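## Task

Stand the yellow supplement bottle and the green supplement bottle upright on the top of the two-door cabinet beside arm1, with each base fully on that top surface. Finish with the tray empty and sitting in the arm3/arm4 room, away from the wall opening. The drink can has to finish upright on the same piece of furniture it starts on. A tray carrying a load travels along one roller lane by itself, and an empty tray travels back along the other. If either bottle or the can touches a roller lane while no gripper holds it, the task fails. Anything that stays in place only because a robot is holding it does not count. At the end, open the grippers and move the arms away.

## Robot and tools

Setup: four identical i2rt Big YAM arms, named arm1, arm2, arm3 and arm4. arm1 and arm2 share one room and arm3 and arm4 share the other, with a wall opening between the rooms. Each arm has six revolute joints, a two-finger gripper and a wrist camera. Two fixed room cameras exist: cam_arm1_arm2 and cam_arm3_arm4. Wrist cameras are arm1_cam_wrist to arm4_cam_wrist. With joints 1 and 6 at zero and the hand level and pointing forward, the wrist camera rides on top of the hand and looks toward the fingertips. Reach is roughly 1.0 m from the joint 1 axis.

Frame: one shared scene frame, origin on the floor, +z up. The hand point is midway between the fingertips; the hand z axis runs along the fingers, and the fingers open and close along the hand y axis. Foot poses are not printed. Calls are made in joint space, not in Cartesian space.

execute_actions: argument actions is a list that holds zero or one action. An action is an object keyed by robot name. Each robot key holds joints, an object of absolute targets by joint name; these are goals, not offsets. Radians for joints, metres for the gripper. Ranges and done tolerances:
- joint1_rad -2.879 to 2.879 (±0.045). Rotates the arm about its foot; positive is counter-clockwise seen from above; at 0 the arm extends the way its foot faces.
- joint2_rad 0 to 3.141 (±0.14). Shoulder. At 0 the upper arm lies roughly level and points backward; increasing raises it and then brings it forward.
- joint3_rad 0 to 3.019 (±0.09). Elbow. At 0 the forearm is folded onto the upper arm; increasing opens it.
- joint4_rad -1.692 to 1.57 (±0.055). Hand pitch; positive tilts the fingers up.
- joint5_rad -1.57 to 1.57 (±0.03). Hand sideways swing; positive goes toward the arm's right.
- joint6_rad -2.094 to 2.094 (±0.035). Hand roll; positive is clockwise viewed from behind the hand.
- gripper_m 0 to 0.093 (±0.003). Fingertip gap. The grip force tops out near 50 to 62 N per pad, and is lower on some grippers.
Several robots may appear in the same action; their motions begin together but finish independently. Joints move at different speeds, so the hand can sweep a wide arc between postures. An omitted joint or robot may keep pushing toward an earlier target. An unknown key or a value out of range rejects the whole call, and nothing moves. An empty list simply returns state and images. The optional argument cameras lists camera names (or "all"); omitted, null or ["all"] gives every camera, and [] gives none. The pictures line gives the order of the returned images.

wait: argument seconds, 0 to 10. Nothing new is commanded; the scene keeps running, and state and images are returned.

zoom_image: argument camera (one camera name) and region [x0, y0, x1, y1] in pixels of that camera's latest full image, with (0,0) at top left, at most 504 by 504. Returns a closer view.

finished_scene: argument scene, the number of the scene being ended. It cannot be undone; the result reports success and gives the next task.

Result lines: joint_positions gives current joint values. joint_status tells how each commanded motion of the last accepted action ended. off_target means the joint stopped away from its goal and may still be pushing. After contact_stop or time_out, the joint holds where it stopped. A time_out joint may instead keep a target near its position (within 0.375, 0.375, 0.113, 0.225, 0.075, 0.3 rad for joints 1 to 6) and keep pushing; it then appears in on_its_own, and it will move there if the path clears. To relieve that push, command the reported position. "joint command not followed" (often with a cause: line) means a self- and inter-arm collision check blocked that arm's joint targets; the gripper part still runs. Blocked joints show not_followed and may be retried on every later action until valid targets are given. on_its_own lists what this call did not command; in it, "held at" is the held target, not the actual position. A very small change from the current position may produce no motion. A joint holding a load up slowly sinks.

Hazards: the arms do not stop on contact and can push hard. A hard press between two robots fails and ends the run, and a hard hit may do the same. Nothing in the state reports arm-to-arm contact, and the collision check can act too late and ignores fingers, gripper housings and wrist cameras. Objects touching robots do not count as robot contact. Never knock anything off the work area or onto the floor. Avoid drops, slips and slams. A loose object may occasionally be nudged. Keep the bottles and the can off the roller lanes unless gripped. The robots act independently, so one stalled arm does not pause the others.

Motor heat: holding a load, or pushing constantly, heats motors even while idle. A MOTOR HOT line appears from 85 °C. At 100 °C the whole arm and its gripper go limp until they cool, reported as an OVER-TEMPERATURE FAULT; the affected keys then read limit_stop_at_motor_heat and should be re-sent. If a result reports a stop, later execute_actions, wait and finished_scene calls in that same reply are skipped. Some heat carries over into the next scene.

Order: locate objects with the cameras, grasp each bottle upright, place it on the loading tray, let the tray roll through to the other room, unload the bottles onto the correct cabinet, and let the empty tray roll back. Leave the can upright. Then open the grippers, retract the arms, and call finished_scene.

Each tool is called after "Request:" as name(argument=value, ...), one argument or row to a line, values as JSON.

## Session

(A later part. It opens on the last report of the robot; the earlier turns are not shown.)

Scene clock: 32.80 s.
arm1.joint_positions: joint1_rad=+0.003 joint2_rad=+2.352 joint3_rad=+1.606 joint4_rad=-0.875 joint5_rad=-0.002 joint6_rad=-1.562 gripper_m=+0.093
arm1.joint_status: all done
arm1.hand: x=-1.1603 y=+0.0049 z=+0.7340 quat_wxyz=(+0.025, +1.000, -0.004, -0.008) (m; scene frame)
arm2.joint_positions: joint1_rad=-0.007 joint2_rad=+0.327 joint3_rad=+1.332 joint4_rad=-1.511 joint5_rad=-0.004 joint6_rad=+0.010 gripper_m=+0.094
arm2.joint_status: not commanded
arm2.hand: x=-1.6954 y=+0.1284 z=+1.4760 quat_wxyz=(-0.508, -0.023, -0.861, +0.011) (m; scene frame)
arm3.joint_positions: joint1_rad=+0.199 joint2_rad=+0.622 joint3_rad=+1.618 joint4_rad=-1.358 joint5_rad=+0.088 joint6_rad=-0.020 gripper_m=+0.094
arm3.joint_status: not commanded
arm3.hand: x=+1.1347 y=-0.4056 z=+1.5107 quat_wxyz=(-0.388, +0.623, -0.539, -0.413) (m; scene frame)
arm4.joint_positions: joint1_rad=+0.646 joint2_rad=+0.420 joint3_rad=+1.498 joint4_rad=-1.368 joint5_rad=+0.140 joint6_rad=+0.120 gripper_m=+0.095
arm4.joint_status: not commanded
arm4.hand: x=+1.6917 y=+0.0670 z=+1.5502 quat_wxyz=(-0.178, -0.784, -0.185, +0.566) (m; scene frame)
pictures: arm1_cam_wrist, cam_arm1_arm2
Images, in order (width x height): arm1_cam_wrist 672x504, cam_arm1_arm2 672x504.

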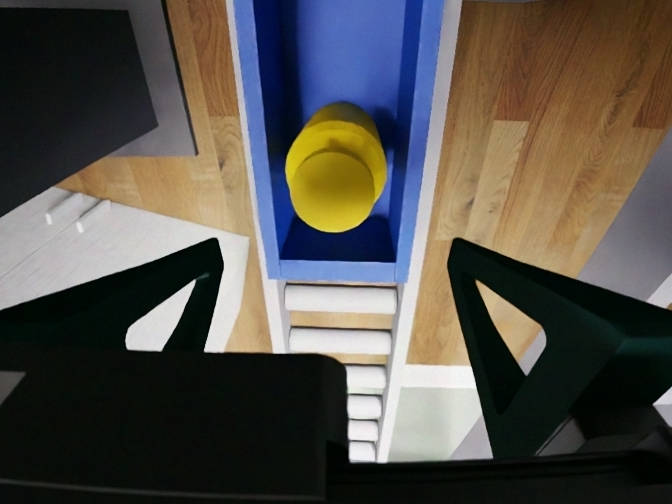

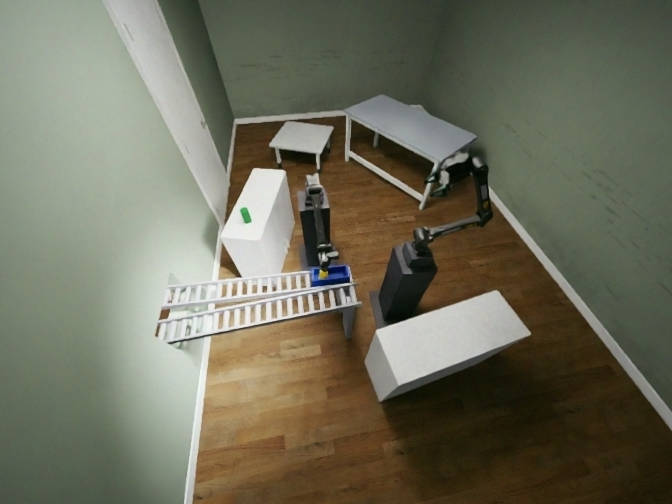

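Request:
execute_actions(
  actions=[
    {"arm1":{"joints":{"joint1_rad":-0.04,"joint2_rad":2.43,"joint3_rad":1.575,"joint4_rad":-0.735,"gripper_m":0.08}}},
  ],
  cameras=["arm1_cam_wrist","cam_arm1_arm2"],
)

Request:
zoom_image(
  camera="cam_arm1_arm2",
  region=[210,160,310,260],
)

Scene clock: 34.97 s.
arm1.joint_positions: joint1_rad=-0.034 joint2_rad=+2.402 joint3_rad=+1.571 joint4_rad=-0.745 joint5_rad=-0.002 joint6_rad=-1.562 gripper_m=+0.080
arm1.joint_status: all done
arm1.hand: x=-1.1383 y=+0.0035 z=+0.6950 quat_wxyz=(+0.002, +1.000, -0.023, -0.008) (m; scene frame)
arm2.joint_positions: joint1_rad=-0.007 joint2_rad=+0.327 joint3_rad=+1.332 joint4_rad=-1.511 joint5_rad=-0.004 joint6_rad=+0.010 gripper_m=+0.094
arm2.joint_status: not commanded
arm2.hand: x=-1.6954 y=+0.1284 z=+1.4760 quat_wxyz=(-0.508, -0.023, -0.861, +0.011) (m; scene frame)
arm3.joint_positions: joint1_rad=+0.199 joint2_rad=+0.622 joint3_rad=+1.618 joint4_rad=-1.358 joint5_rad=+0.088 joint6_rad=-0.020 gripper_m=+0.094
arm3.joint_status: not commanded
arm3.hand: x=+1.1347 y=-0.4056 z=+1.5107 quat_wxyz=(-0.388, +0.623, -0.539, -0.413) (m; scene frame)
arm4.joint_positions: joint1_rad=+0.646 joint2_rad=+0.420 joint3_rad=+1.498 joint4_rad=-1.368 joint5_rad=+0.140 joint6_rad=+0.120 gripper_m=+0.095
arm4.joint_status: not commanded
arm4.hand: x=+1.6917 y=+0.0670 z=+1.5502 quat_wxyz=(-0.178, -0.784, -0.185, +0.566) (m; scene frame)
pictures: arm1_cam_wrist, cam_arm1_arm2
Images, in order (width x height): arm1_cam_wrist 672x504, cam_arm1_arm2 672x504.

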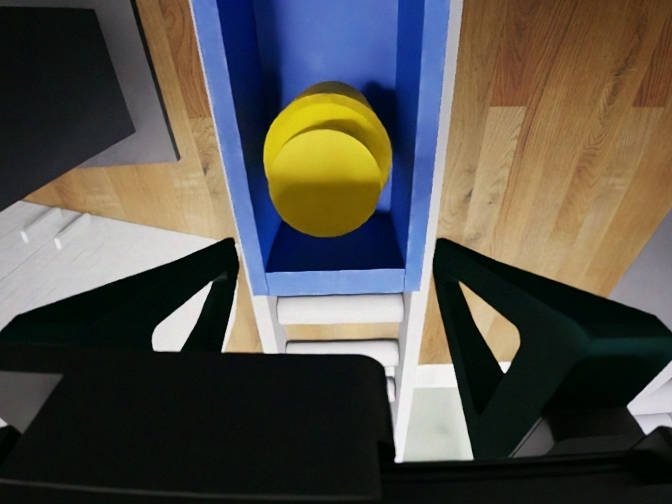

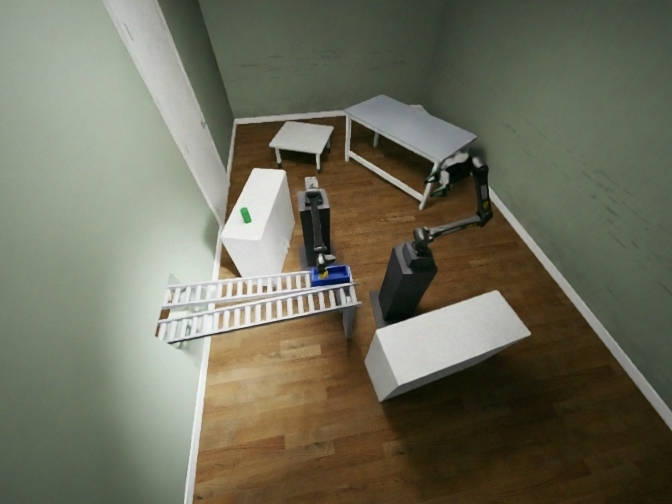

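Region (210, 160, 310, 260) of cam_arm1_arm2's 672x504 image, scaled by 5.040, with more detail than that image has.

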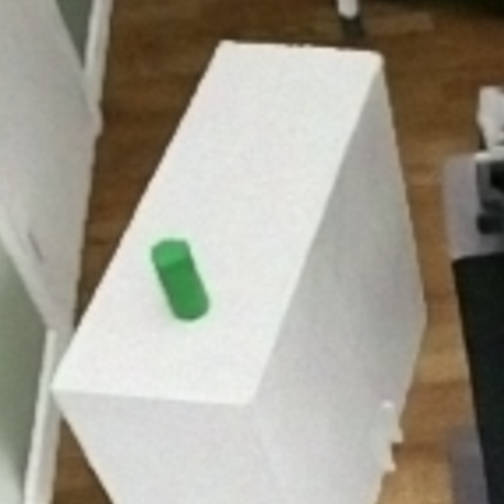

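Request:
execute_actions(
  actions=[
    {"arm1":{"joints":{"joint1_rad":0.008}}},
  ],
  cameras=["arm1_cam_wrist"],
)

Scene clock: 38.67 s.
arm1.joint_positions: joint1_rad=+0.002 joint2_rad=+2.402 joint3_rad=+1.571 joint4_rad=-0.745 joint5_rad=-0.002 joint6_rad=-1.562 gripper_m=+0.080
arm1.joint_status: all done
arm1.hand: x=-1.1604 y=+0.0040 z=+0.6953 quat_wxyz=(+0.002, +1.000, -0.004, -0.008) (m; scene frame)
arm2.joint_positions: joint1_rad=-0.007 joint2_rad=+0.327 joint3_rad=+1.332 joint4_rad=-1.511 joint5_rad=-0.004 joint6_rad=+0.010 gripper_m=+0.094
arm2.joint_status: not commanded
arm2.hand: x=-1.6954 y=+0.1284 z=+1.4760 quat_wxyz=(-0.508, -0.023, -0.861, +0.011) (m; scene frame)
arm3.joint_positions: joint1_rad=+0.199 joint2_rad=+0.622 joint3_rad=+1.618 joint4_rad=-1.358 joint5_rad=+0.088 joint6_rad=-0.020 gripper_m=+0.094
arm3.joint_status: not commanded
arm3.hand: x=+1.1347 y=-0.4056 z=+1.5107 quat_wxyz=(-0.388, +0.623, -0.539, -0.413) (m; scene frame)
arm4.joint_positions: joint1_rad=+0.646 joint2_rad=+0.420 joint3_rad=+1.498 joint4_rad=-1.368 joint5_rad=+0.140 joint6_rad=+0.120 gripper_m=+0.095
arm4.joint_status: not commanded
arm4.hand: x=+1.6917 y=+0.0670 z=+1.5502 quat_wxyz=(-0.178, -0.784, -0.185, +0.566) (m; scene frame)
pictures: arm1_cam_wrist
Images, in order (width x height): arm1_cam_wrist 672x504.

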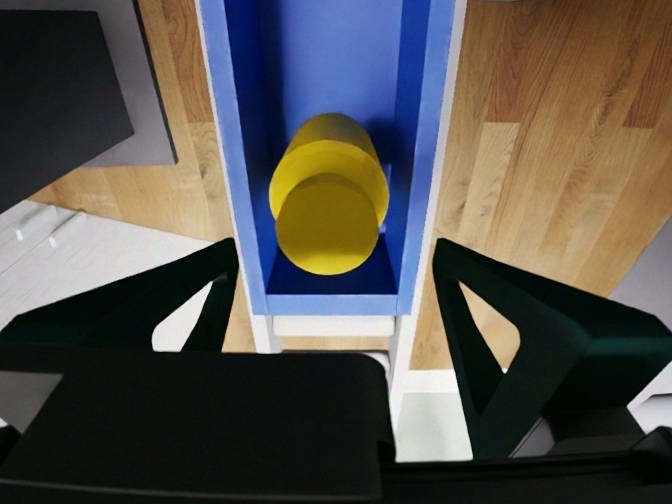

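Request:
execute_actions(
  actions=[
    {"arm1":{"joints":{"joint2_rad":2.525,"joint3_rad":1.62,"joint4_rad":-0.675}}},
  ],
  cameras=["arm1_cam_wrist"],
)

Scene clock: 40.10 s.
arm1.joint_positions: joint1_rad=+0.003 joint2_rad=+2.452 joint3_rad=+1.611 joint4_rad=-0.688 joint5_rad=-0.002 joint6_rad=-1.562 gripper_m=+0.080
arm1.joint_status: all done
arm1.hand: x=-1.1609 y=+0.0223 z=+0.6764 quat_wxyz=(-0.021, +1.000, -0.004, -0.008) (m; scene frame)
arm2.joint_positions: joint1_rad=-0.007 joint2_rad=+0.327 joint3_rad=+1.332 joint4_rad=-1.511 joint5_rad=-0.004 joint6_rad=+0.010 gripper_m=+0.094
arm2.joint_status: not commanded
arm2.hand: x=-1.6954 y=+0.1284 z=+1.4760 quat_wxyz=(-0.508, -0.023, -0.861, +0.011) (m; scene frame)
arm3.joint_positions: joint1_rad=+0.199 joint2_rad=+0.622 joint3_rad=+1.618 joint4_rad=-1.358 joint5_rad=+0.088 joint6_rad=-0.020 gripper_m=+0.094
arm3.joint_status: not commanded
arm3.hand: x=+1.1347 y=-0.4056 z=+1.5107 quat_wxyz=(-0.388, +0.623, -0.539, -0.413) (m; scene frame)
arm4.joint_positions: joint1_rad=+0.646 joint2_rad=+0.420 joint3_rad=+1.498 joint4_rad=-1.368 joint5_rad=+0.140 joint6_rad=+0.120 gripper_m=+0.095
arm4.joint_status: not commanded
arm4.hand: x=+1.6917 y=+0.0670 z=+1.5502 quat_wxyz=(-0.178, -0.784, -0.185, +0.566) (m; scene frame)
pictures: arm1_cam_wrist
Images, in order (width x height): arm1_cam_wrist 672x504.

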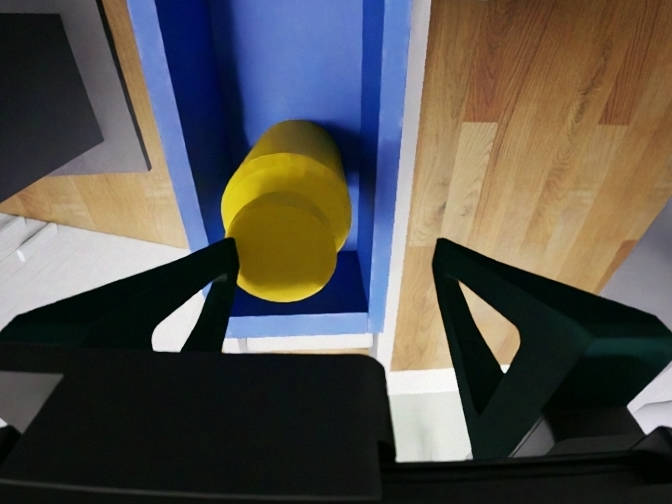

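Request:
execute_actions(
  actions=[
    {"arm1":{"joints":{"joint2_rad":2.40,"joint3_rad":1.60,"joint4_rad":-0.745}}},
  ],
  cameras=[],
)

Request:
execute_actions(
  actions=[
    {"arm1":{"joints":{"joint3_rad":1.565,"joint4_rad":-0.72}}},
  ],
  cameras=["arm1_cam_wrist"],
)

Scene clock: 41.60 s.
arm1.joint_positions: joint1_rad=+0.003 joint2_rad=+2.425 joint3_rad=+1.597 joint4_rad=-0.737 joint5_rad=-0.002 joint6_rad=-1.562 gripper_m=+0.080
arm1.joint_status: all done
arm1.hand: x=-1.1607 y=+0.0119 z=+0.6881 quat_wxyz=(-0.003, +1.000, -0.004, -0.008) (m; scene frame)
arm2.joint_positions: joint1_rad=-0.007 joint2_rad=+0.327 joint3_rad=+1.332 joint4_rad=-1.511 joint5_rad=-0.004 joint6_rad=+0.010 gripper_m=+0.094
arm2.joint_status: not commanded
arm2.hand: x=-1.6954 y=+0.1284 z=+1.4760 quat_wxyz=(-0.508, -0.023, -0.861, +0.011) (m; scene frame)
arm3.joint_positions: joint1_rad=+0.199 joint2_rad=+0.622 joint3_rad=+1.618 joint4_rad=-1.358 joint5_rad=+0.088 joint6_rad=-0.020 gripper_m=+0.094
arm3.joint_status: not commanded
arm3.hand: x=+1.1347 y=-0.4056 z=+1.5107 quat_wxyz=(-0.388, +0.623, -0.539, -0.413) (m; scene frame)
arm4.joint_positions: joint1_rad=+0.646 joint2_rad=+0.420 joint3_rad=+1.498 joint4_rad=-1.368 joint5_rad=+0.140 joint6_rad=+0.120 gripper_m=+0.095
arm4.joint_status: not commanded
arm4.hand: x=+1.6917 y=+0.0670 z=+1.5502 quat_wxyz=(-0.178, -0.784, -0.185, +0.566) (m; scene frame)
pictures: none
No camera images: the call's "cameras" was empty. Leave "cameras" out to get every camera's image.

Scene clock: 42.23 s.
arm1.joint_positions: joint1_rad=+0.003 joint2_rad=+2.422 joint3_rad=+1.562 joint4_rad=-0.730 joint5_rad=-0.002 joint6_rad=-1.562 gripper_m=+0.080
arm1.joint_status: all done
arm1.hand: x=-1.1608 y=-0.0040 z=+0.6813 quat_wxyz=(+0.009, +1.000, -0.004, -0.008) (m; scene frame)
arm2.joint_positions: joint1_rad=-0.007 joint2_rad=+0.327 joint3_rad=+1.332 joint4_rad=-1.511 joint5_rad=-0.004 joint6_rad=+0.010 gripper_m=+0.094
arm2.joint_status: not commanded
arm2.hand: x=-1.6954 y=+0.1284 z=+1.4760 quat_wxyz=(-0.508, -0.023, -0.861, +0.011) (m; scene frame)
arm3.joint_positions: joint1_rad=+0.199 joint2_rad=+0.622 joint3_rad=+1.618 joint4_rad=-1.358 joint5_rad=+0.088 joint6_rad=-0.020 gripper_m=+0.094
arm3.joint_status: not commanded
arm3.hand: x=+1.1347 y=-0.4056 z=+1.5107 quat_wxyz=(-0.388, +0.623, -0.539, -0.413) (m; scene frame)
arm4.joint_positions: joint1_rad=+0.646 joint2_rad=+0.420 joint3_rad=+1.498 joint4_rad=-1.368 joint5_rad=+0.140 joint6_rad=+0.120 gripper_m=+0.095
arm4.joint_status: not commanded
arm4.hand: x=+1.6917 y=+0.0670 z=+1.5502 quat_wxyz=(-0.178, -0.784, -0.185, +0.566) (m; scene frame)
pictures: arm1_cam_wrist
Images, in order (width x height): arm1_cam_wrist 672x504.

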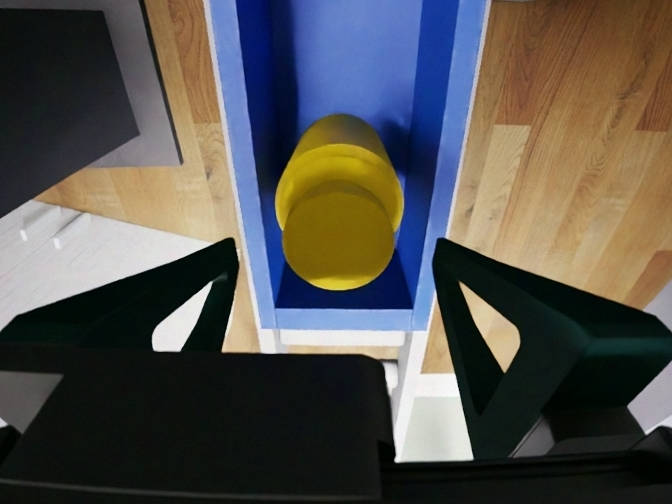

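Request:
execute_actions(
  actions=[
    {"arm1":{"joints":{"joint2_rad":2.545,"joint3_rad":1.59,"joint4_rad":-0.63}}},
  ],
  cameras=["arm1_cam_wrist"],
)

Scene clock: 43.63 s.
arm1.joint_positions: joint1_rad=+0.003 joint2_rad=+2.441 joint3_rad=+1.582 joint4_rad=-0.656 joint5_rad=-0.002 joint6_rad=-1.562 gripper_m=+0.080
arm1.joint_status: all done
arm1.hand: x=-1.1609 y=+0.0185 z=+0.6757 quat_wxyz=(-0.028, +1.000, -0.004, -0.008) (m; scene frame)
arm2.joint_positions: joint1_rad=-0.007 joint2_rad=+0.327 joint3_rad=+1.332 joint4_rad=-1.511 joint5_rad=-0.004 joint6_rad=+0.010 gripper_m=+0.094
arm2.joint_status: not commanded
arm2.hand: x=-1.6954 y=+0.1284 z=+1.4760 quat_wxyz=(-0.508, -0.023, -0.861, +0.011) (m; scene frame)
arm3.joint_positions: joint1_rad=+0.199 joint2_rad=+0.622 joint3_rad=+1.618 joint4_rad=-1.358 joint5_rad=+0.088 joint6_rad=-0.020 gripper_m=+0.094
arm3.joint_status: not commanded
arm3.hand: x=+1.1347 y=-0.4056 z=+1.5107 quat_wxyz=(-0.388, +0.623, -0.539, -0.413) (m; scene frame)
arm4.joint_positions: joint1_rad=+0.646 joint2_rad=+0.420 joint3_rad=+1.498 joint4_rad=-1.368 joint5_rad=+0.140 joint6_rad=+0.120 gripper_m=+0.095
arm4.joint_status: not commanded
arm4.hand: x=+1.6917 y=+0.0670 z=+1.5502 quat_wxyz=(-0.178, -0.784, -0.185, +0.566) (m; scene frame)
pictures: arm1_cam_wrist
Images, in order (width x height): arm1_cam_wrist 672x504.

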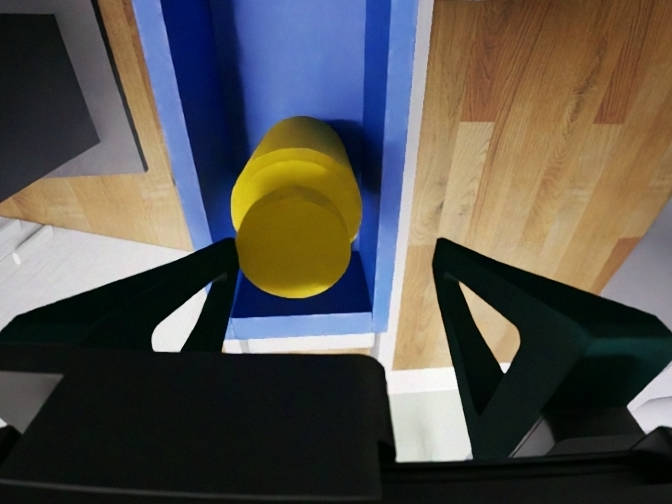

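Request:
execute_actions(
  actions=[
    {"arm1":{"joints":{"joint2_rad":2.42,"joint4_rad":-0.735,"joint3_rad":1.565,"gripper_m":0.09}}},
  ],
  cameras=[],
)

Request:
execute_actions(
  actions=[
    {"arm1":{"joints":{"joint2_rad":2.56,"gripper_m":0.08}}},
  ],
  cameras=["arm1_cam_wrist"],
)

Scene clock: 45.03 s.
arm1.joint_positions: joint1_rad=+0.003 joint2_rad=+2.439 joint3_rad=+1.564 joint4_rad=-0.727 joint5_rad=-0.002 joint6_rad=-1.562 gripper_m=+0.090
arm1.joint_status: all done
arm1.hand: x=-1.1610 y=-0.0079 z=+0.6719 quat_wxyz=(+0.015, +1.000, -0.004, -0.008) (m; scene frame)
arm2.joint_positions: joint1_rad=-0.007 joint2_rad=+0.327 joint3_rad=+1.332 joint4_rad=-1.511 joint5_rad=-0.004 joint6_rad=+0.010 gripper_m=+0.094
arm2.joint_status: not commanded
arm2.hand: x=-1.6954 y=+0.1284 z=+1.4760 quat_wxyz=(-0.508, -0.023, -0.861, +0.011) (m; scene frame)
arm3.joint_positions: joint1_rad=+0.199 joint2_rad=+0.622 joint3_rad=+1.618 joint4_rad=-1.358 joint5_rad=+0.088 joint6_rad=-0.020 gripper_m=+0.094
arm3.joint_status: not commanded
arm3.hand: x=+1.1347 y=-0.4056 z=+1.5107 quat_wxyz=(-0.388, +0.623, -0.539, -0.413) (m; scene frame)
arm4.joint_positions: joint1_rad=+0.646 joint2_rad=+0.420 joint3_rad=+1.498 joint4_rad=-1.368 joint5_rad=+0.140 joint6_rad=+0.120 gripper_m=+0.095
arm4.joint_status: not commanded
arm4.hand: x=+1.6917 y=+0.0670 z=+1.5502 quat_wxyz=(-0.178, -0.784, -0.185, +0.566) (m; scene frame)
pictures: none
No camera images: the call's "cameras" was empty. Leave "cameras" out to get every camera's image.

Scene clock: 46.23 s.
arm1.joint_positions: joint1_rad=+0.003 joint2_rad=+2.541 joint3_rad=+1.559 joint4_rad=-0.727 joint5_rad=+0.000 joint6_rad=-1.562 gripper_m=+0.080
arm1.joint_status: all done
arm1.hand: x=-1.1615 y=-0.0487 z=+0.6150 quat_wxyz=(+0.068, +0.998, -0.003, -0.007) (m; scene frame)
arm2.joint_positions: joint1_rad=-0.007 joint2_rad=+0.327 joint3_rad=+1.332 joint4_rad=-1.511 joint5_rad=-0.004 joint6_rad=+0.010 gripper_m=+0.094
arm2.joint_status: not commanded
arm2.hand: x=-1.6954 y=+0.1284 z=+1.4760 quat_wxyz=(-0.508, -0.023, -0.861, +0.011) (m; scene frame)
arm3.joint_positions: joint1_rad=+0.199 joint2_rad=+0.622 joint3_rad=+1.618 joint4_rad=-1.358 joint5_rad=+0.088 joint6_rad=-0.020 gripper_m=+0.094
arm3.joint_status: not commanded
arm3.hand: x=+1.1347 y=-0.4056 z=+1.5107 quat_wxyz=(-0.388, +0.623, -0.539, -0.413) (m; scene frame)
arm4.joint_positions: joint1_rad=+0.646 joint2_rad=+0.420 joint3_rad=+1.498 joint4_rad=-1.368 joint5_rad=+0.140 joint6_rad=+0.120 gripper_m=+0.095
arm4.joint_status: not commanded
arm4.hand: x=+1.6917 y=+0.0670 z=+1.5502 quat_wxyz=(-0.178, -0.784, -0.185, +0.566) (m; scene frame)
pictures: arm1_cam_wrist
Images, in order (width x height): arm1_cam_wrist 672x504.

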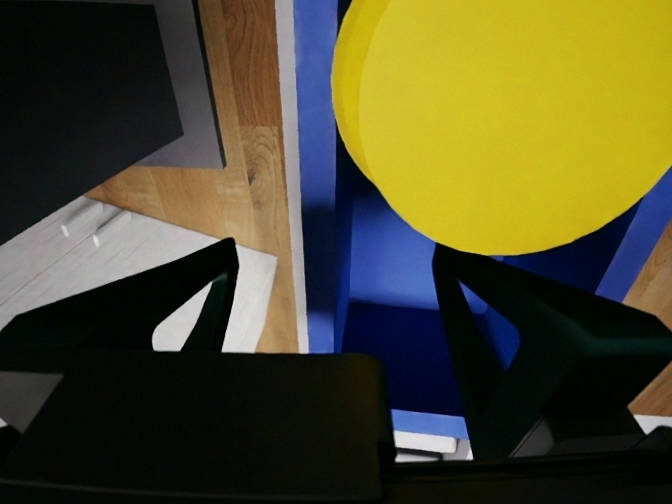

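Request:
execute_actions(
  actions=[
    {"arm1":{"joints":{"joint2_rad":2.30,"joint4_rad":-0.82}}},
  ],
  cameras=["arm1_cam_wrist","cam_arm1_arm2"],
)

Scene clock: 47.73 s.
arm1.joint_positions: joint1_rad=+0.003 joint2_rad=+2.267 joint3_rad=+1.559 joint4_rad=-0.814 joint5_rad=+0.000 joint6_rad=-1.562 gripper_m=+0.080
arm1.joint_status: all done
arm1.hand: x=-1.1592 y=+0.0190 z=+0.7710 quat_wxyz=(-0.025, +1.000, -0.004, -0.007) (m; scene frame)
arm2.joint_positions: joint1_rad=-0.007 joint2_rad=+0.327 joint3_rad=+1.332 joint4_rad=-1.511 joint5_rad=-0.004 joint6_rad=+0.010 gripper_m=+0.094
arm2.joint_status: not commanded
arm2.hand: x=-1.6954 y=+0.1284 z=+1.4760 quat_wxyz=(-0.508, -0.023, -0.861, +0.011) (m; scene frame)
arm3.joint_positions: joint1_rad=+0.199 joint2_rad=+0.622 joint3_rad=+1.618 joint4_rad=-1.358 joint5_rad=+0.088 joint6_rad=-0.020 gripper_m=+0.094
arm3.joint_status: not commanded
arm3.hand: x=+1.1347 y=-0.4056 z=+1.5107 quat_wxyz=(-0.388, +0.623, -0.539, -0.413) (m; scene frame)
arm4.joint_positions: joint1_rad=+0.646 joint2_rad=+0.420 joint3_rad=+1.498 joint4_rad=-1.368 joint5_rad=+0.140 joint6_rad=+0.120 gripper_m=+0.095
arm4.joint_status: not commanded
arm4.hand: x=+1.6917 y=+0.0670 z=+1.5502 quat_wxyz=(-0.178, -0.784, -0.185, +0.566) (m; scene frame)
pictures: arm1_cam_wrist, cam_arm1_arm2
Images, in order (width x height): arm1_cam_wrist 672x504, cam_arm1_arm2 672x504.

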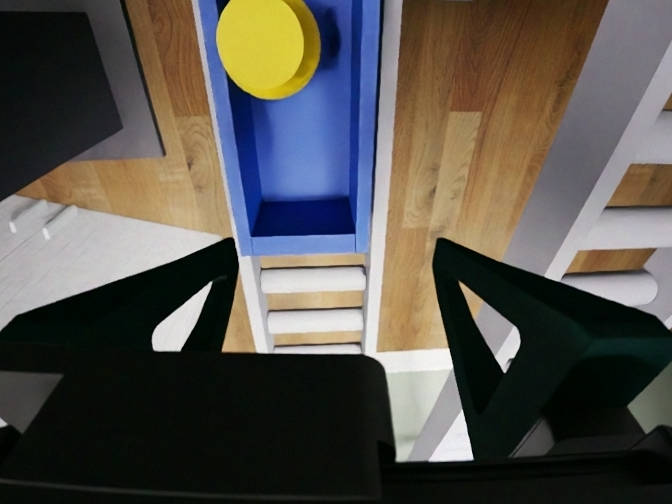

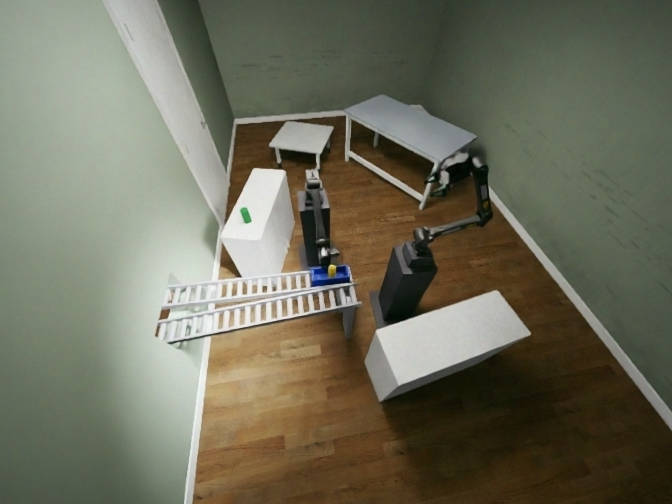

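Request:
execute_actions(
  actions=[
    {"arm1":{"joints":{"joint1_rad":0.15,"joint2_rad":2.15,"joint3_rad":1.56,"joint4_rad":-0.97}}},
  ],
  cameras=["arm1_cam_wrist","cam_arm1_arm2"],
)

Scene clock: 52.80 s.
arm1.joint_positions: joint1_rad=+0.161 joint2_rad=+2.148 joint3_rad=+1.552 joint4_rad=-0.961 joint5_rad=-0.001 joint6_rad=-1.562 gripper_m=+0.080
arm1.joint_status: all done
arm1.hand: x=-1.2537 y=-0.0029 z=+0.8391 quat_wxyz=(-0.007, +0.997, +0.075, -0.008) (m; scene frame)
arm2.joint_positions: joint1_rad=-0.007 joint2_rad=+0.327 joint3_rad=+1.332 joint4_rad=-1.511 joint5_rad=-0.004 joint6_rad=+0.010 gripper_m=+0.094
arm2.joint_status: not commanded
arm2.hand: x=-1.6954 y=+0.1284 z=+1.4760 quat_wxyz=(-0.508, -0.023, -0.861, +0.011) (m; scene frame)
arm3.joint_positions: joint1_rad=+0.199 joint2_rad=+0.622 joint3_rad=+1.618 joint4_rad=-1.358 joint5_rad=+0.088 joint6_rad=-0.020 gripper_m=+0.094
arm3.joint_status: not commanded
arm3.hand: x=+1.1347 y=-0.4056 z=+1.5107 quat_wxyz=(-0.388, +0.623, -0.539, -0.413) (m; scene frame)
arm4.joint_positions: joint1_rad=+0.646 joint2_rad=+0.420 joint3_rad=+1.498 joint4_rad=-1.368 joint5_rad=+0.140 joint6_rad=+0.120 gripper_m=+0.095
arm4.joint_status: not commanded
arm4.hand: x=+1.6917 y=+0.0670 z=+1.5502 quat_wxyz=(-0.178, -0.784, -0.185, +0.566) (m; scene frame)
pictures: arm1_cam_wrist, cam_arm1_arm2
Images, in order (width x height): arm1_cam_wrist 672x504, cam_arm1_arm2 672x504.

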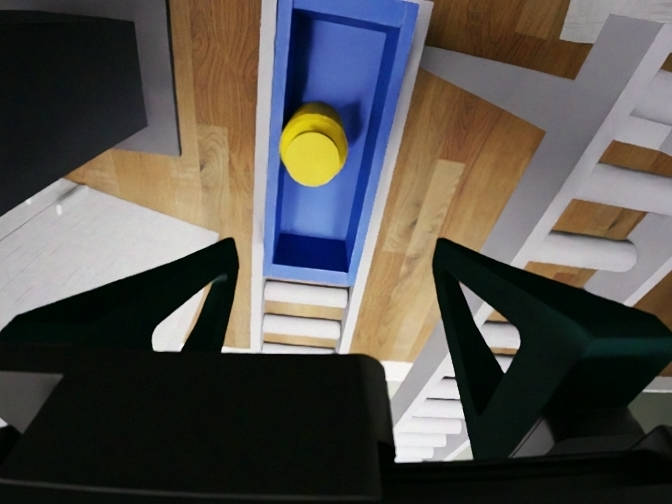

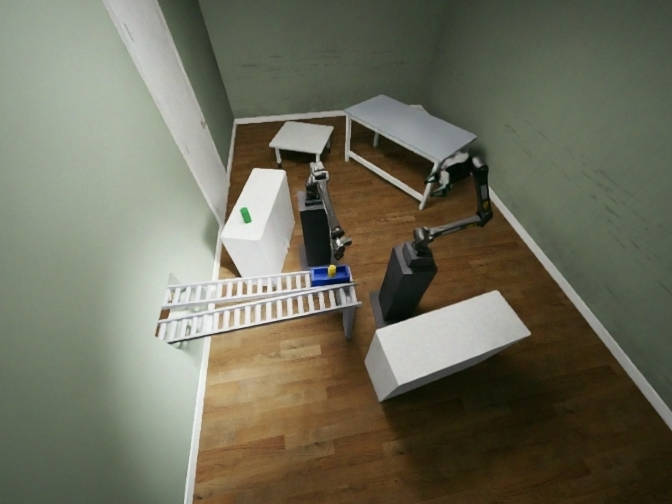

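Request:
execute_actions(
  actions=[
    {"arm1":{"joints":{"joint2_rad":2.33,"joint3_rad":1.5,"joint4_rad":-0.75,"gripper_m":0.093}}},
  ],
  cameras=["arm1_cam_wrist"],
)

Scene clock: 55.33 s.
arm1.joint_positions: joint1_rad=+0.161 joint2_rad=+2.332 joint3_rad=+1.485 joint4_rad=-0.759 joint5_rad=-0.001 joint6_rad=-1.562 gripper_m=+0.093
arm1.joint_status: all done
arm1.hand: x=-1.2512 y=-0.0302 z=+0.7149 quat_wxyz=(+0.016, +0.997, +0.075, -0.006) (m; scene frame)
arm2.joint_positions: joint1_rad=-0.007 joint2_rad=+0.327 joint3_rad=+1.332 joint4_rad=-1.511 joint5_rad=-0.004 joint6_rad=+0.010 gripper_m=+0.094
arm2.joint_status: not commanded
arm2.hand: x=-1.6954 y=+0.1284 z=+1.4760 quat_wxyz=(-0.508, -0.023, -0.861, +0.011) (m; scene frame)
arm3.joint_positions: joint1_rad=+0.199 joint2_rad=+0.622 joint3_rad=+1.618 joint4_rad=-1.358 joint5_rad=+0.088 joint6_rad=-0.020 gripper_m=+0.094
arm3.joint_status: not commanded
arm3.hand: x=+1.1347 y=-0.4056 z=+1.5107 quat_wxyz=(-0.388, +0.623, -0.539, -0.413) (m; scene frame)
arm4.joint_positions: joint1_rad=+0.646 joint2_rad=+0.420 joint3_rad=+1.498 joint4_rad=-1.368 joint5_rad=+0.140 joint6_rad=+0.120 gripper_m=+0.095
arm4.joint_status: not commanded
arm4.hand: x=+1.6917 y=+0.0670 z=+1.5502 quat_wxyz=(-0.178, -0.784, -0.185, +0.566) (m; scene frame)
pictures: arm1_cam_wrist
Images, in order (width x height): arm1_cam_wrist 672x504.

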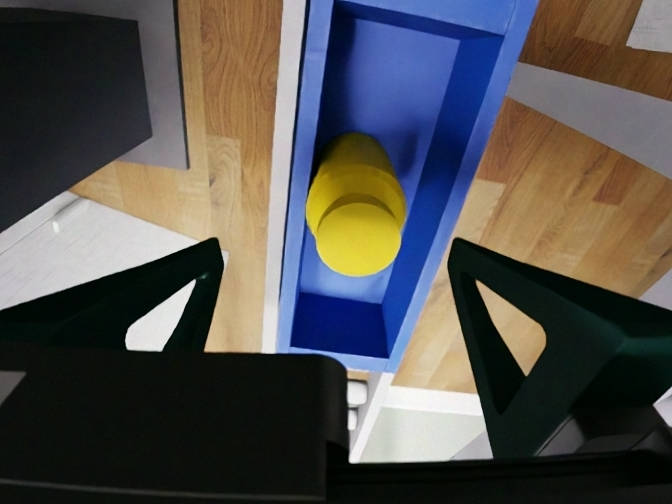

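Request:
execute_actions(
  actions=[
    {"arm1":{"joints":{"joint1_rad":0.135,"joint2_rad":2.44,"joint3_rad":1.555,"joint4_rad":-0.7}}},
  ],
  cameras=["arm1_cam_wrist"],
)

Request:
execute_actions(
  actions=[
    {"arm1":{"joints":{"joint2_rad":2.545,"joint3_rad":1.61,"joint4_rad":-0.635}}},
  ],
  cameras=["arm1_cam_wrist"],
)

Scene clock: 58.20 s.
arm1.joint_positions: joint1_rad=+0.147 joint2_rad=+2.415 joint3_rad=+1.539 joint4_rad=-0.705 joint5_rad=-0.001 joint6_rad=-1.562 gripper_m=+0.093
arm1.joint_status: all done
arm1.hand: x=-1.2460 y=-0.0138 z=+0.6810 quat_wxyz=(+0.004, +0.998, +0.068, -0.008) (m; scene frame)
arm2.joint_positions: joint1_rad=-0.007 joint2_rad=+0.327 joint3_rad=+1.332 joint4_rad=-1.511 joint5_rad=-0.004 joint6_rad=+0.010 gripper_m=+0.094
arm2.joint_status: not commanded
arm2.hand: x=-1.6954 y=+0.1284 z=+1.4760 quat_wxyz=(-0.508, -0.023, -0.861, +0.011) (m; scene frame)
arm3.joint_positions: joint1_rad=+0.199 joint2_rad=+0.622 joint3_rad=+1.618 joint4_rad=-1.358 joint5_rad=+0.088 joint6_rad=-0.020 gripper_m=+0.094
arm3.joint_status: not commanded
arm3.hand: x=+1.1347 y=-0.4056 z=+1.5107 quat_wxyz=(-0.388, +0.623, -0.539, -0.413) (m; scene frame)
arm4.joint_positions: joint1_rad=+0.646 joint2_rad=+0.420 joint3_rad=+1.498 joint4_rad=-1.368 joint5_rad=+0.140 joint6_rad=+0.120 gripper_m=+0.095
arm4.joint_status: not commanded
arm4.hand: x=+1.6917 y=+0.0670 z=+1.5502 quat_wxyz=(-0.178, -0.784, -0.185, +0.566) (m; scene frame)
pictures: arm1_cam_wrist
Images, in order (width x height): arm1_cam_wrist 672x504.

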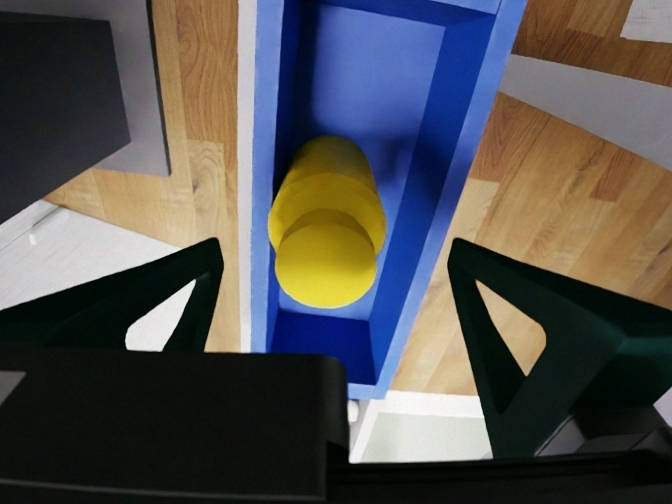

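Scene clock: 59.17 s.
arm1.joint_positions: joint1_rad=+0.147 joint2_rad=+2.523 joint3_rad=+1.594 joint4_rad=-0.643 joint5_rad=-0.001 joint6_rad=-1.562 gripper_m=+0.093
arm1.joint_status: all done
arm1.hand: x=-1.2477 y=-0.0079 z=+0.6317 quat_wxyz=(+0.000, +0.998, +0.068, -0.008) (m; scene frame)
arm2.joint_positions: joint1_rad=-0.007 joint2_rad=+0.327 joint3_rad=+1.332 joint4_rad=-1.511 joint5_rad=-0.004 joint6_rad=+0.010 gripper_m=+0.094
arm2.joint_status: not commanded
arm2.hand: x=-1.6954 y=+0.1284 z=+1.4760 quat_wxyz=(-0.508, -0.023, -0.861, +0.011) (m; scene frame)
arm3.joint_positions: joint1_rad=+0.199 joint2_rad=+0.622 joint3_rad=+1.618 joint4_rad=-1.358 joint5_rad=+0.088 joint6_rad=-0.020 gripper_m=+0.094
arm3.joint_status: not commanded
arm3.hand: x=+1.1347 y=-0.4056 z=+1.5107 quat_wxyz=(-0.388, +0.623, -0.539, -0.413) (m; scene frame)
arm4.joint_positions: joint1_rad=+0.646 joint2_rad=+0.420 joint3_rad=+1.498 joint4_rad=-1.368 joint5_rad=+0.140 joint6_rad=+0.120 gripper_m=+0.095
arm4.joint_status: not commanded
arm4.hand: x=+1.6917 y=+0.0670 z=+1.5502 quat_wxyz=(-0.178, -0.784, -0.185, +0.566) (m; scene frame)
pictures: arm1_cam_wrist
Images, in order (width x height): arm1_cam_wrist 672x504.

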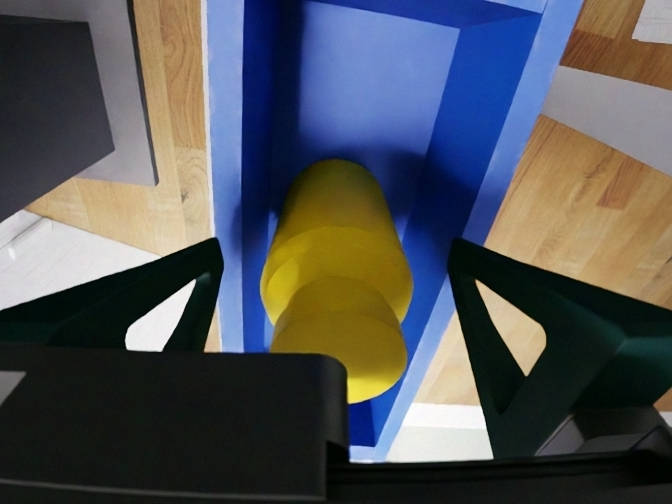

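Request:
execute_actions(
  actions=[
    {"arm1":{"joints":{"gripper_m":0.04}}},
  ],
  cameras=["arm1_cam_wrist"],
)

Scene clock: 60.07 s.
arm1.joint_positions: joint1_rad=+0.146 joint2_rad=+2.523 joint3_rad=+1.596 joint4_rad=-0.642 joint5_rad=-0.002 joint6_rad=-1.562 gripper_m=+0.040
arm1.joint_status: all done
arm1.hand: x=-1.2473 y=-0.0066 z=+0.6321 quat_wxyz=(-0.002, +0.998, +0.068, -0.009) (m; scene frame)
arm2.joint_positions: joint1_rad=-0.007 joint2_rad=+0.327 joint3_rad=+1.332 joint4_rad=-1.511 joint5_rad=-0.004 joint6_rad=+0.010 gripper_m=+0.094
arm2.joint_status: not commanded
arm2.hand: x=-1.6954 y=+0.1284 z=+1.4760 quat_wxyz=(-0.508, -0.023, -0.861, +0.011) (m; scene frame)
arm3.joint_positions: joint1_rad=+0.199 joint2_rad=+0.622 joint3_rad=+1.618 joint4_rad=-1.358 joint5_rad=+0.088 joint6_rad=-0.020 gripper_m=+0.094
arm3.joint_status: not commanded
arm3.hand: x=+1.1347 y=-0.4056 z=+1.5107 quat_wxyz=(-0.388, +0.623, -0.539, -0.413) (m; scene frame)
arm4.joint_positions: joint1_rad=+0.646 joint2_rad=+0.420 joint3_rad=+1.498 joint4_rad=-1.368 joint5_rad=+0.140 joint6_rad=+0.120 gripper_m=+0.095
arm4.joint_status: not commanded
arm4.hand: x=+1.6917 y=+0.0670 z=+1.5502 quat_wxyz=(-0.178, -0.784, -0.185, +0.566) (m; scene frame)
pictures: arm1_cam_wrist
Images, in order (width x height): arm1_cam_wrist 672x504.

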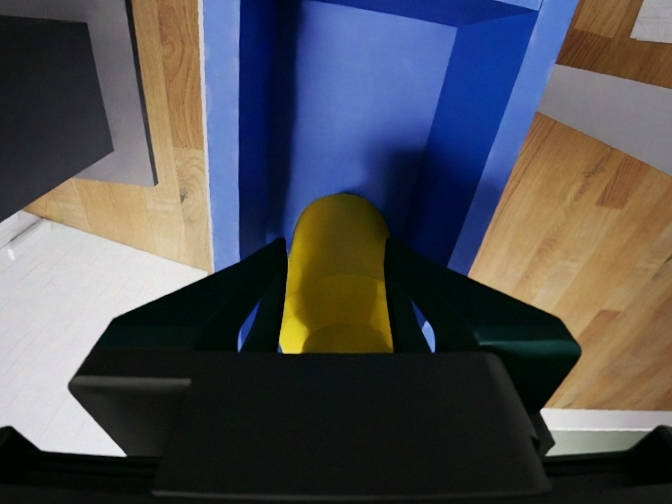

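Request:
execute_actions(
  actions=[
    {"arm1":{"joints":{"gripper_m":0.093}}},
  ],
  cameras=["arm1_cam_wrist","cam_arm1_arm2"],
)

Request:
execute_actions(
  actions=[
    {"arm1":{"joints":{"joint2_rad":2.30,"joint3_rad":1.5,"joint4_rad":-0.76}}},
  ],
  cameras=["arm1_cam_wrist"],
)

Scene clock: 61.30 s.
arm1.joint_positions: joint1_rad=+0.146 joint2_rad=+2.523 joint3_rad=+1.596 joint4_rad=-0.642 joint5_rad=-0.002 joint6_rad=-1.562 gripper_m=+0.093
arm1.joint_status: all done
arm1.hand: x=-1.2473 y=-0.0066 z=+0.6321 quat_wxyz=(-0.002, +0.998, +0.068, -0.009) (m; scene frame)
arm2.joint_positions: joint1_rad=-0.007 joint2_rad=+0.327 joint3_rad=+1.332 joint4_rad=-1.511 joint5_rad=-0.004 joint6_rad=+0.010 gripper_m=+0.094
arm2.joint_status: not commanded
arm2.hand: x=-1.6954 y=+0.1284 z=+1.4760 quat_wxyz=(-0.508, -0.023, -0.861, +0.011) (m; scene frame)
arm3.joint_positions: joint1_rad=+0.199 joint2_rad=+0.622 joint3_rad=+1.618 joint4_rad=-1.358 joint5_rad=+0.088 joint6_rad=-0.020 gripper_m=+0.094
arm3.joint_status: not commanded
arm3.hand: x=+1.1347 y=-0.4056 z=+1.5107 quat_wxyz=(-0.388, +0.623, -0.539, -0.413) (m; scene frame)
arm4.joint_positions: joint1_rad=+0.646 joint2_rad=+0.420 joint3_rad=+1.498 joint4_rad=-1.368 joint5_rad=+0.140 joint6_rad=+0.120 gripper_m=+0.095
arm4.joint_status: not commanded
arm4.hand: x=+1.6917 y=+0.0670 z=+1.5502 quat_wxyz=(-0.178, -0.784, -0.185, +0.566) (m; scene frame)
pictures: arm1_cam_wrist, cam_arm1_arm2
Images, in order (width x height): arm1_cam_wrist 672x504, cam_arm1_arm2 672x504.

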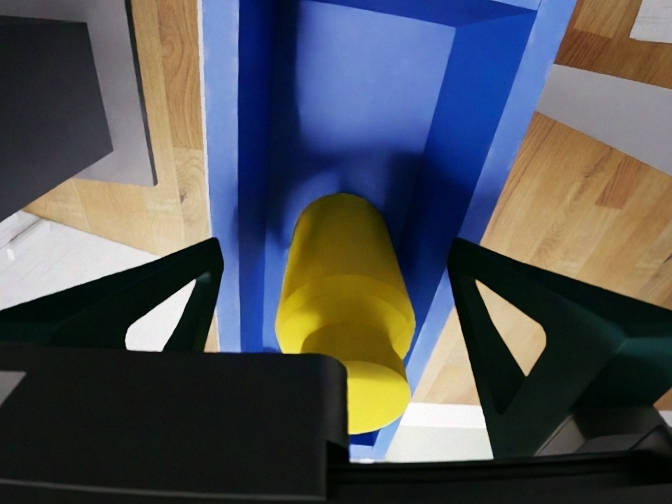

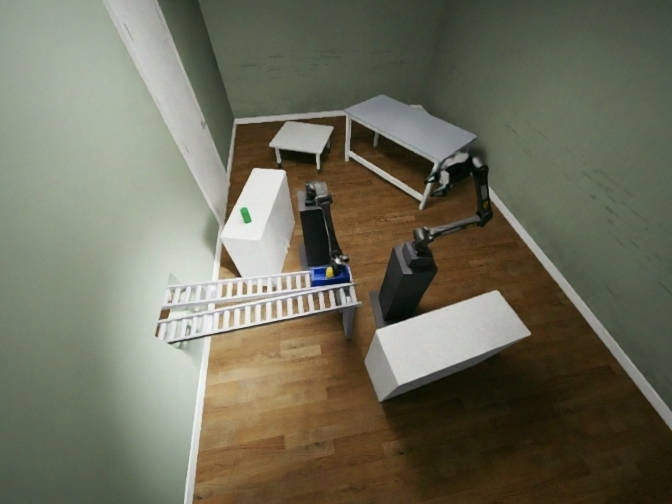

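Scene clock: 62.73 s.
arm1.joint_positions: joint1_rad=+0.146 joint2_rad=+2.281 joint3_rad=+1.489 joint4_rad=-0.756 joint5_rad=-0.002 joint6_rad=-1.564 gripper_m=+0.093
arm1.joint_status: all done
arm1.hand: x=-1.2449 y=-0.0120 z=+0.7445 quat_wxyz=(-0.012, +0.998, +0.068, -0.009) (m; scene frame)
arm2.joint_positions: joint1_rad=-0.007 joint2_rad=+0.327 joint3_rad=+1.332 joint4_rad=-1.511 joint5_rad=-0.004 joint6_rad=+0.010 gripper_m=+0.094
arm2.joint_status: not commanded
arm2.hand: x=-1.6954 y=+0.1284 z=+1.4760 quat_wxyz=(-0.508, -0.023, -0.861, +0.011) (m; scene frame)
arm3.joint_positions: joint1_rad=+0.199 joint2_rad=+0.622 joint3_rad=+1.618 joint4_rad=-1.358 joint5_rad=+0.088 joint6_rad=-0.020 gripper_m=+0.094
arm3.joint_status: not commanded
arm3.hand: x=+1.1347 y=-0.4056 z=+1.5107 quat_wxyz=(-0.388, +0.623, -0.539, -0.413) (m; scene frame)
arm4.joint_positions: joint1_rad=+0.646 joint2_rad=+0.420 joint3_rad=+1.498 joint4_rad=-1.368 joint5_rad=+0.140 joint6_rad=+0.120 gripper_m=+0.095
arm4.joint_status: not commanded
arm4.hand: x=+1.6917 y=+0.0670 z=+1.5502 quat_wxyz=(-0.178, -0.784, -0.185, +0.566) (m; scene frame)
pictures: arm1_cam_wrist
Images, in order (width x height): arm1_cam_wrist 672x504.

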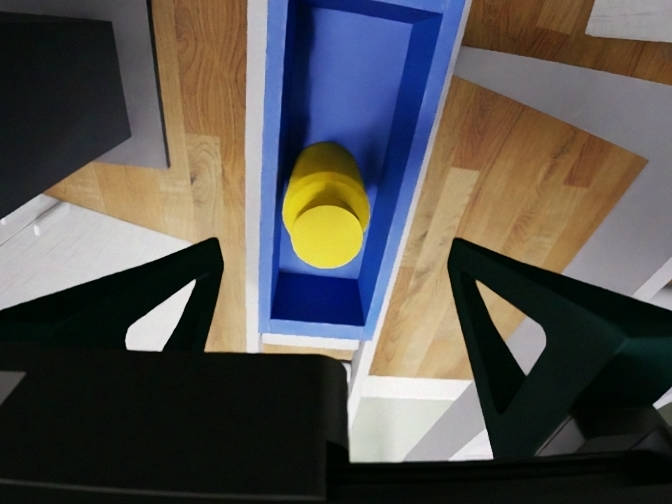

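Request:
execute_actions(
  actions=[
    {"arm1":{"joints":{"joint1_rad":0.2,"joint6_rad":-1.5,"joint2_rad":2.44,"joint3_rad":1.555,"joint4_rad":-0.7}}},
  ],
  cameras=["arm1_cam_wrist"],
)

Scene clock: 64.90 s.
arm1.joint_positions: joint1_rad=+0.198 joint2_rad=+2.430 joint3_rad=+1.543 joint4_rad=-0.704 joint5_rad=-0.002 joint6_rad=-1.510 gripper_m=+0.093
arm1.joint_status: all done
arm1.hand: x=-1.2753 y=-0.0218 z=+0.6738 quat_wxyz=(+0.009, +0.998, +0.068, -0.007) (m; scene frame)
arm2.joint_positions: joint1_rad=-0.007 joint2_rad=+0.327 joint3_rad=+1.332 joint4_rad=-1.511 joint5_rad=-0.004 joint6_rad=+0.010 gripper_m=+0.094
arm2.joint_status: not commanded
arm2.hand: x=-1.6954 y=+0.1284 z=+1.4760 quat_wxyz=(-0.508, -0.023, -0.861, +0.011) (m; scene frame)
arm3.joint_positions: joint1_rad=+0.199 joint2_rad=+0.622 joint3_rad=+1.618 joint4_rad=-1.358 joint5_rad=+0.088 joint6_rad=-0.020 gripper_m=+0.094
arm3.joint_status: not commanded
arm3.hand: x=+1.1347 y=-0.4056 z=+1.5107 quat_wxyz=(-0.388, +0.623, -0.539, -0.413) (m; scene frame)
arm4.joint_positions: joint1_rad=+0.646 joint2_rad=+0.420 joint3_rad=+1.498 joint4_rad=-1.368 joint5_rad=+0.140 joint6_rad=+0.120 gripper_m=+0.095
arm4.joint_status: not commanded
arm4.hand: x=+1.6917 y=+0.0670 z=+1.5502 quat_wxyz=(-0.178, -0.784, -0.185, +0.566) (m; scene frame)
pictures: arm1_cam_wrist
Images, in order (width x height): arm1_cam_wrist 672x504.

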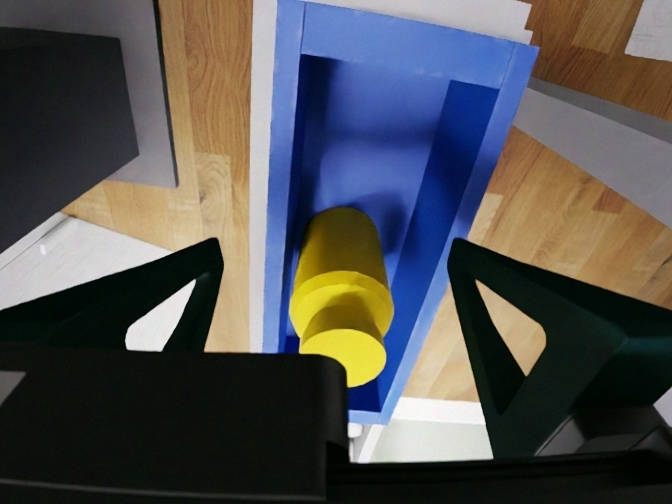

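Request:
execute_actions(
  actions=[
    {"arm1":{"joints":{"joint1_rad":0.085,"joint6_rad":-1.57}}},
  ],
  cameras=["arm1_cam_wrist"],
)

Scene clock: 66.67 s.
arm1.joint_positions: joint1_rad=+0.073 joint2_rad=+2.430 joint3_rad=+1.543 joint4_rad=-0.704 joint5_rad=+0.000 joint6_rad=-1.560 gripper_m=+0.093
arm1.joint_status: all done
arm1.hand: x=-1.2020 y=-0.0120 z=+0.6727 quat_wxyz=(+0.009, +0.999, +0.030, -0.007) (m; scene frame)
arm2.joint_positions: joint1_rad=-0.007 joint2_rad=+0.327 joint3_rad=+1.332 joint4_rad=-1.511 joint5_rad=-0.004 joint6_rad=+0.010 gripper_m=+0.094
arm2.joint_status: not commanded
arm2.hand: x=-1.6954 y=+0.1284 z=+1.4760 quat_wxyz=(-0.508, -0.023, -0.861, +0.011) (m; scene frame)
arm3.joint_positions: joint1_rad=+0.199 joint2_rad=+0.622 joint3_rad=+1.618 joint4_rad=-1.358 joint5_rad=+0.088 joint6_rad=-0.020 gripper_m=+0.094
arm3.joint_status: not commanded
arm3.hand: x=+1.1347 y=-0.4056 z=+1.5107 quat_wxyz=(-0.388, +0.623, -0.539, -0.413) (m; scene frame)
arm4.joint_positions: joint1_rad=+0.646 joint2_rad=+0.420 joint3_rad=+1.498 joint4_rad=-1.368 joint5_rad=+0.140 joint6_rad=+0.120 gripper_m=+0.095
arm4.joint_status: not commanded
arm4.hand: x=+1.6917 y=+0.0670 z=+1.5502 quat_wxyz=(-0.178, -0.784, -0.185, +0.566) (m; scene frame)
pictures: arm1_cam_wrist
Images, in order (width x height): arm1_cam_wrist 672x504.

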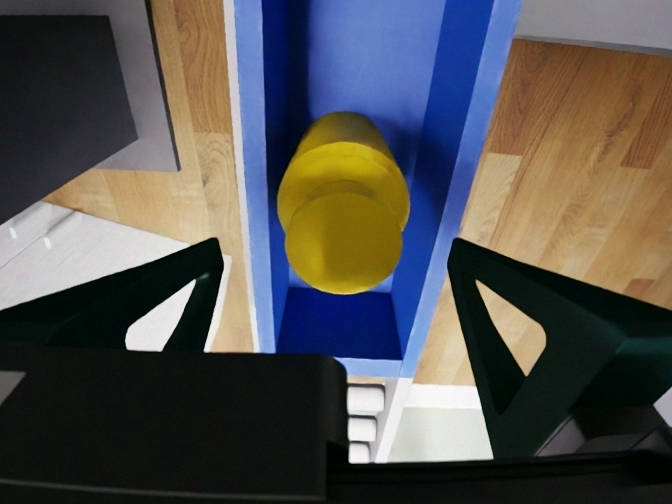

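Request:
execute_actions(
  actions=[
    {"arm1":{"joints":{"joint2_rad":2.545,"joint3_rad":1.60,"joint4_rad":-0.635}}},
  ],
  cameras=["arm1_cam_wrist"],
)

Scene clock: 68.00 s.
arm1.joint_positions: joint1_rad=+0.073 joint2_rad=+2.522 joint3_rad=+1.586 joint4_rad=-0.642 joint5_rad=+0.000 joint6_rad=-1.560 gripper_m=+0.093
arm1.joint_status: all done
arm1.hand: x=-1.2030 y=-0.0071 z=+0.6296 quat_wxyz=(+0.003, +1.000, +0.030, -0.007) (m; scene frame)
arm2.joint_positions: joint1_rad=-0.007 joint2_rad=+0.327 joint3_rad=+1.332 joint4_rad=-1.511 joint5_rad=-0.004 joint6_rad=+0.010 gripper_m=+0.094
arm2.joint_status: not commanded
arm2.hand: x=-1.6954 y=+0.1284 z=+1.4760 quat_wxyz=(-0.508, -0.023, -0.861, +0.011) (m; scene frame)
arm3.joint_positions: joint1_rad=+0.199 joint2_rad=+0.622 joint3_rad=+1.618 joint4_rad=-1.358 joint5_rad=+0.088 joint6_rad=-0.020 gripper_m=+0.094
arm3.joint_status: not commanded
arm3.hand: x=+1.1347 y=-0.4056 z=+1.5107 quat_wxyz=(-0.388, +0.623, -0.539, -0.413) (m; scene frame)
arm4.joint_positions: joint1_rad=+0.646 joint2_rad=+0.420 joint3_rad=+1.498 joint4_rad=-1.368 joint5_rad=+0.140 joint6_rad=+0.120 gripper_m=+0.095
arm4.joint_status: not commanded
arm4.hand: x=+1.6917 y=+0.0670 z=+1.5502 quat_wxyz=(-0.178, -0.784, -0.185, +0.566) (m; scene frame)
pictures: arm1_cam_wrist
Images, in order (width x height): arm1_cam_wrist 672x504.

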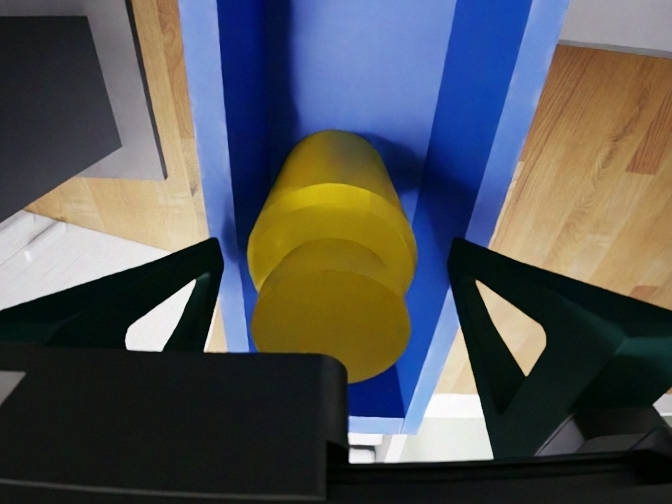

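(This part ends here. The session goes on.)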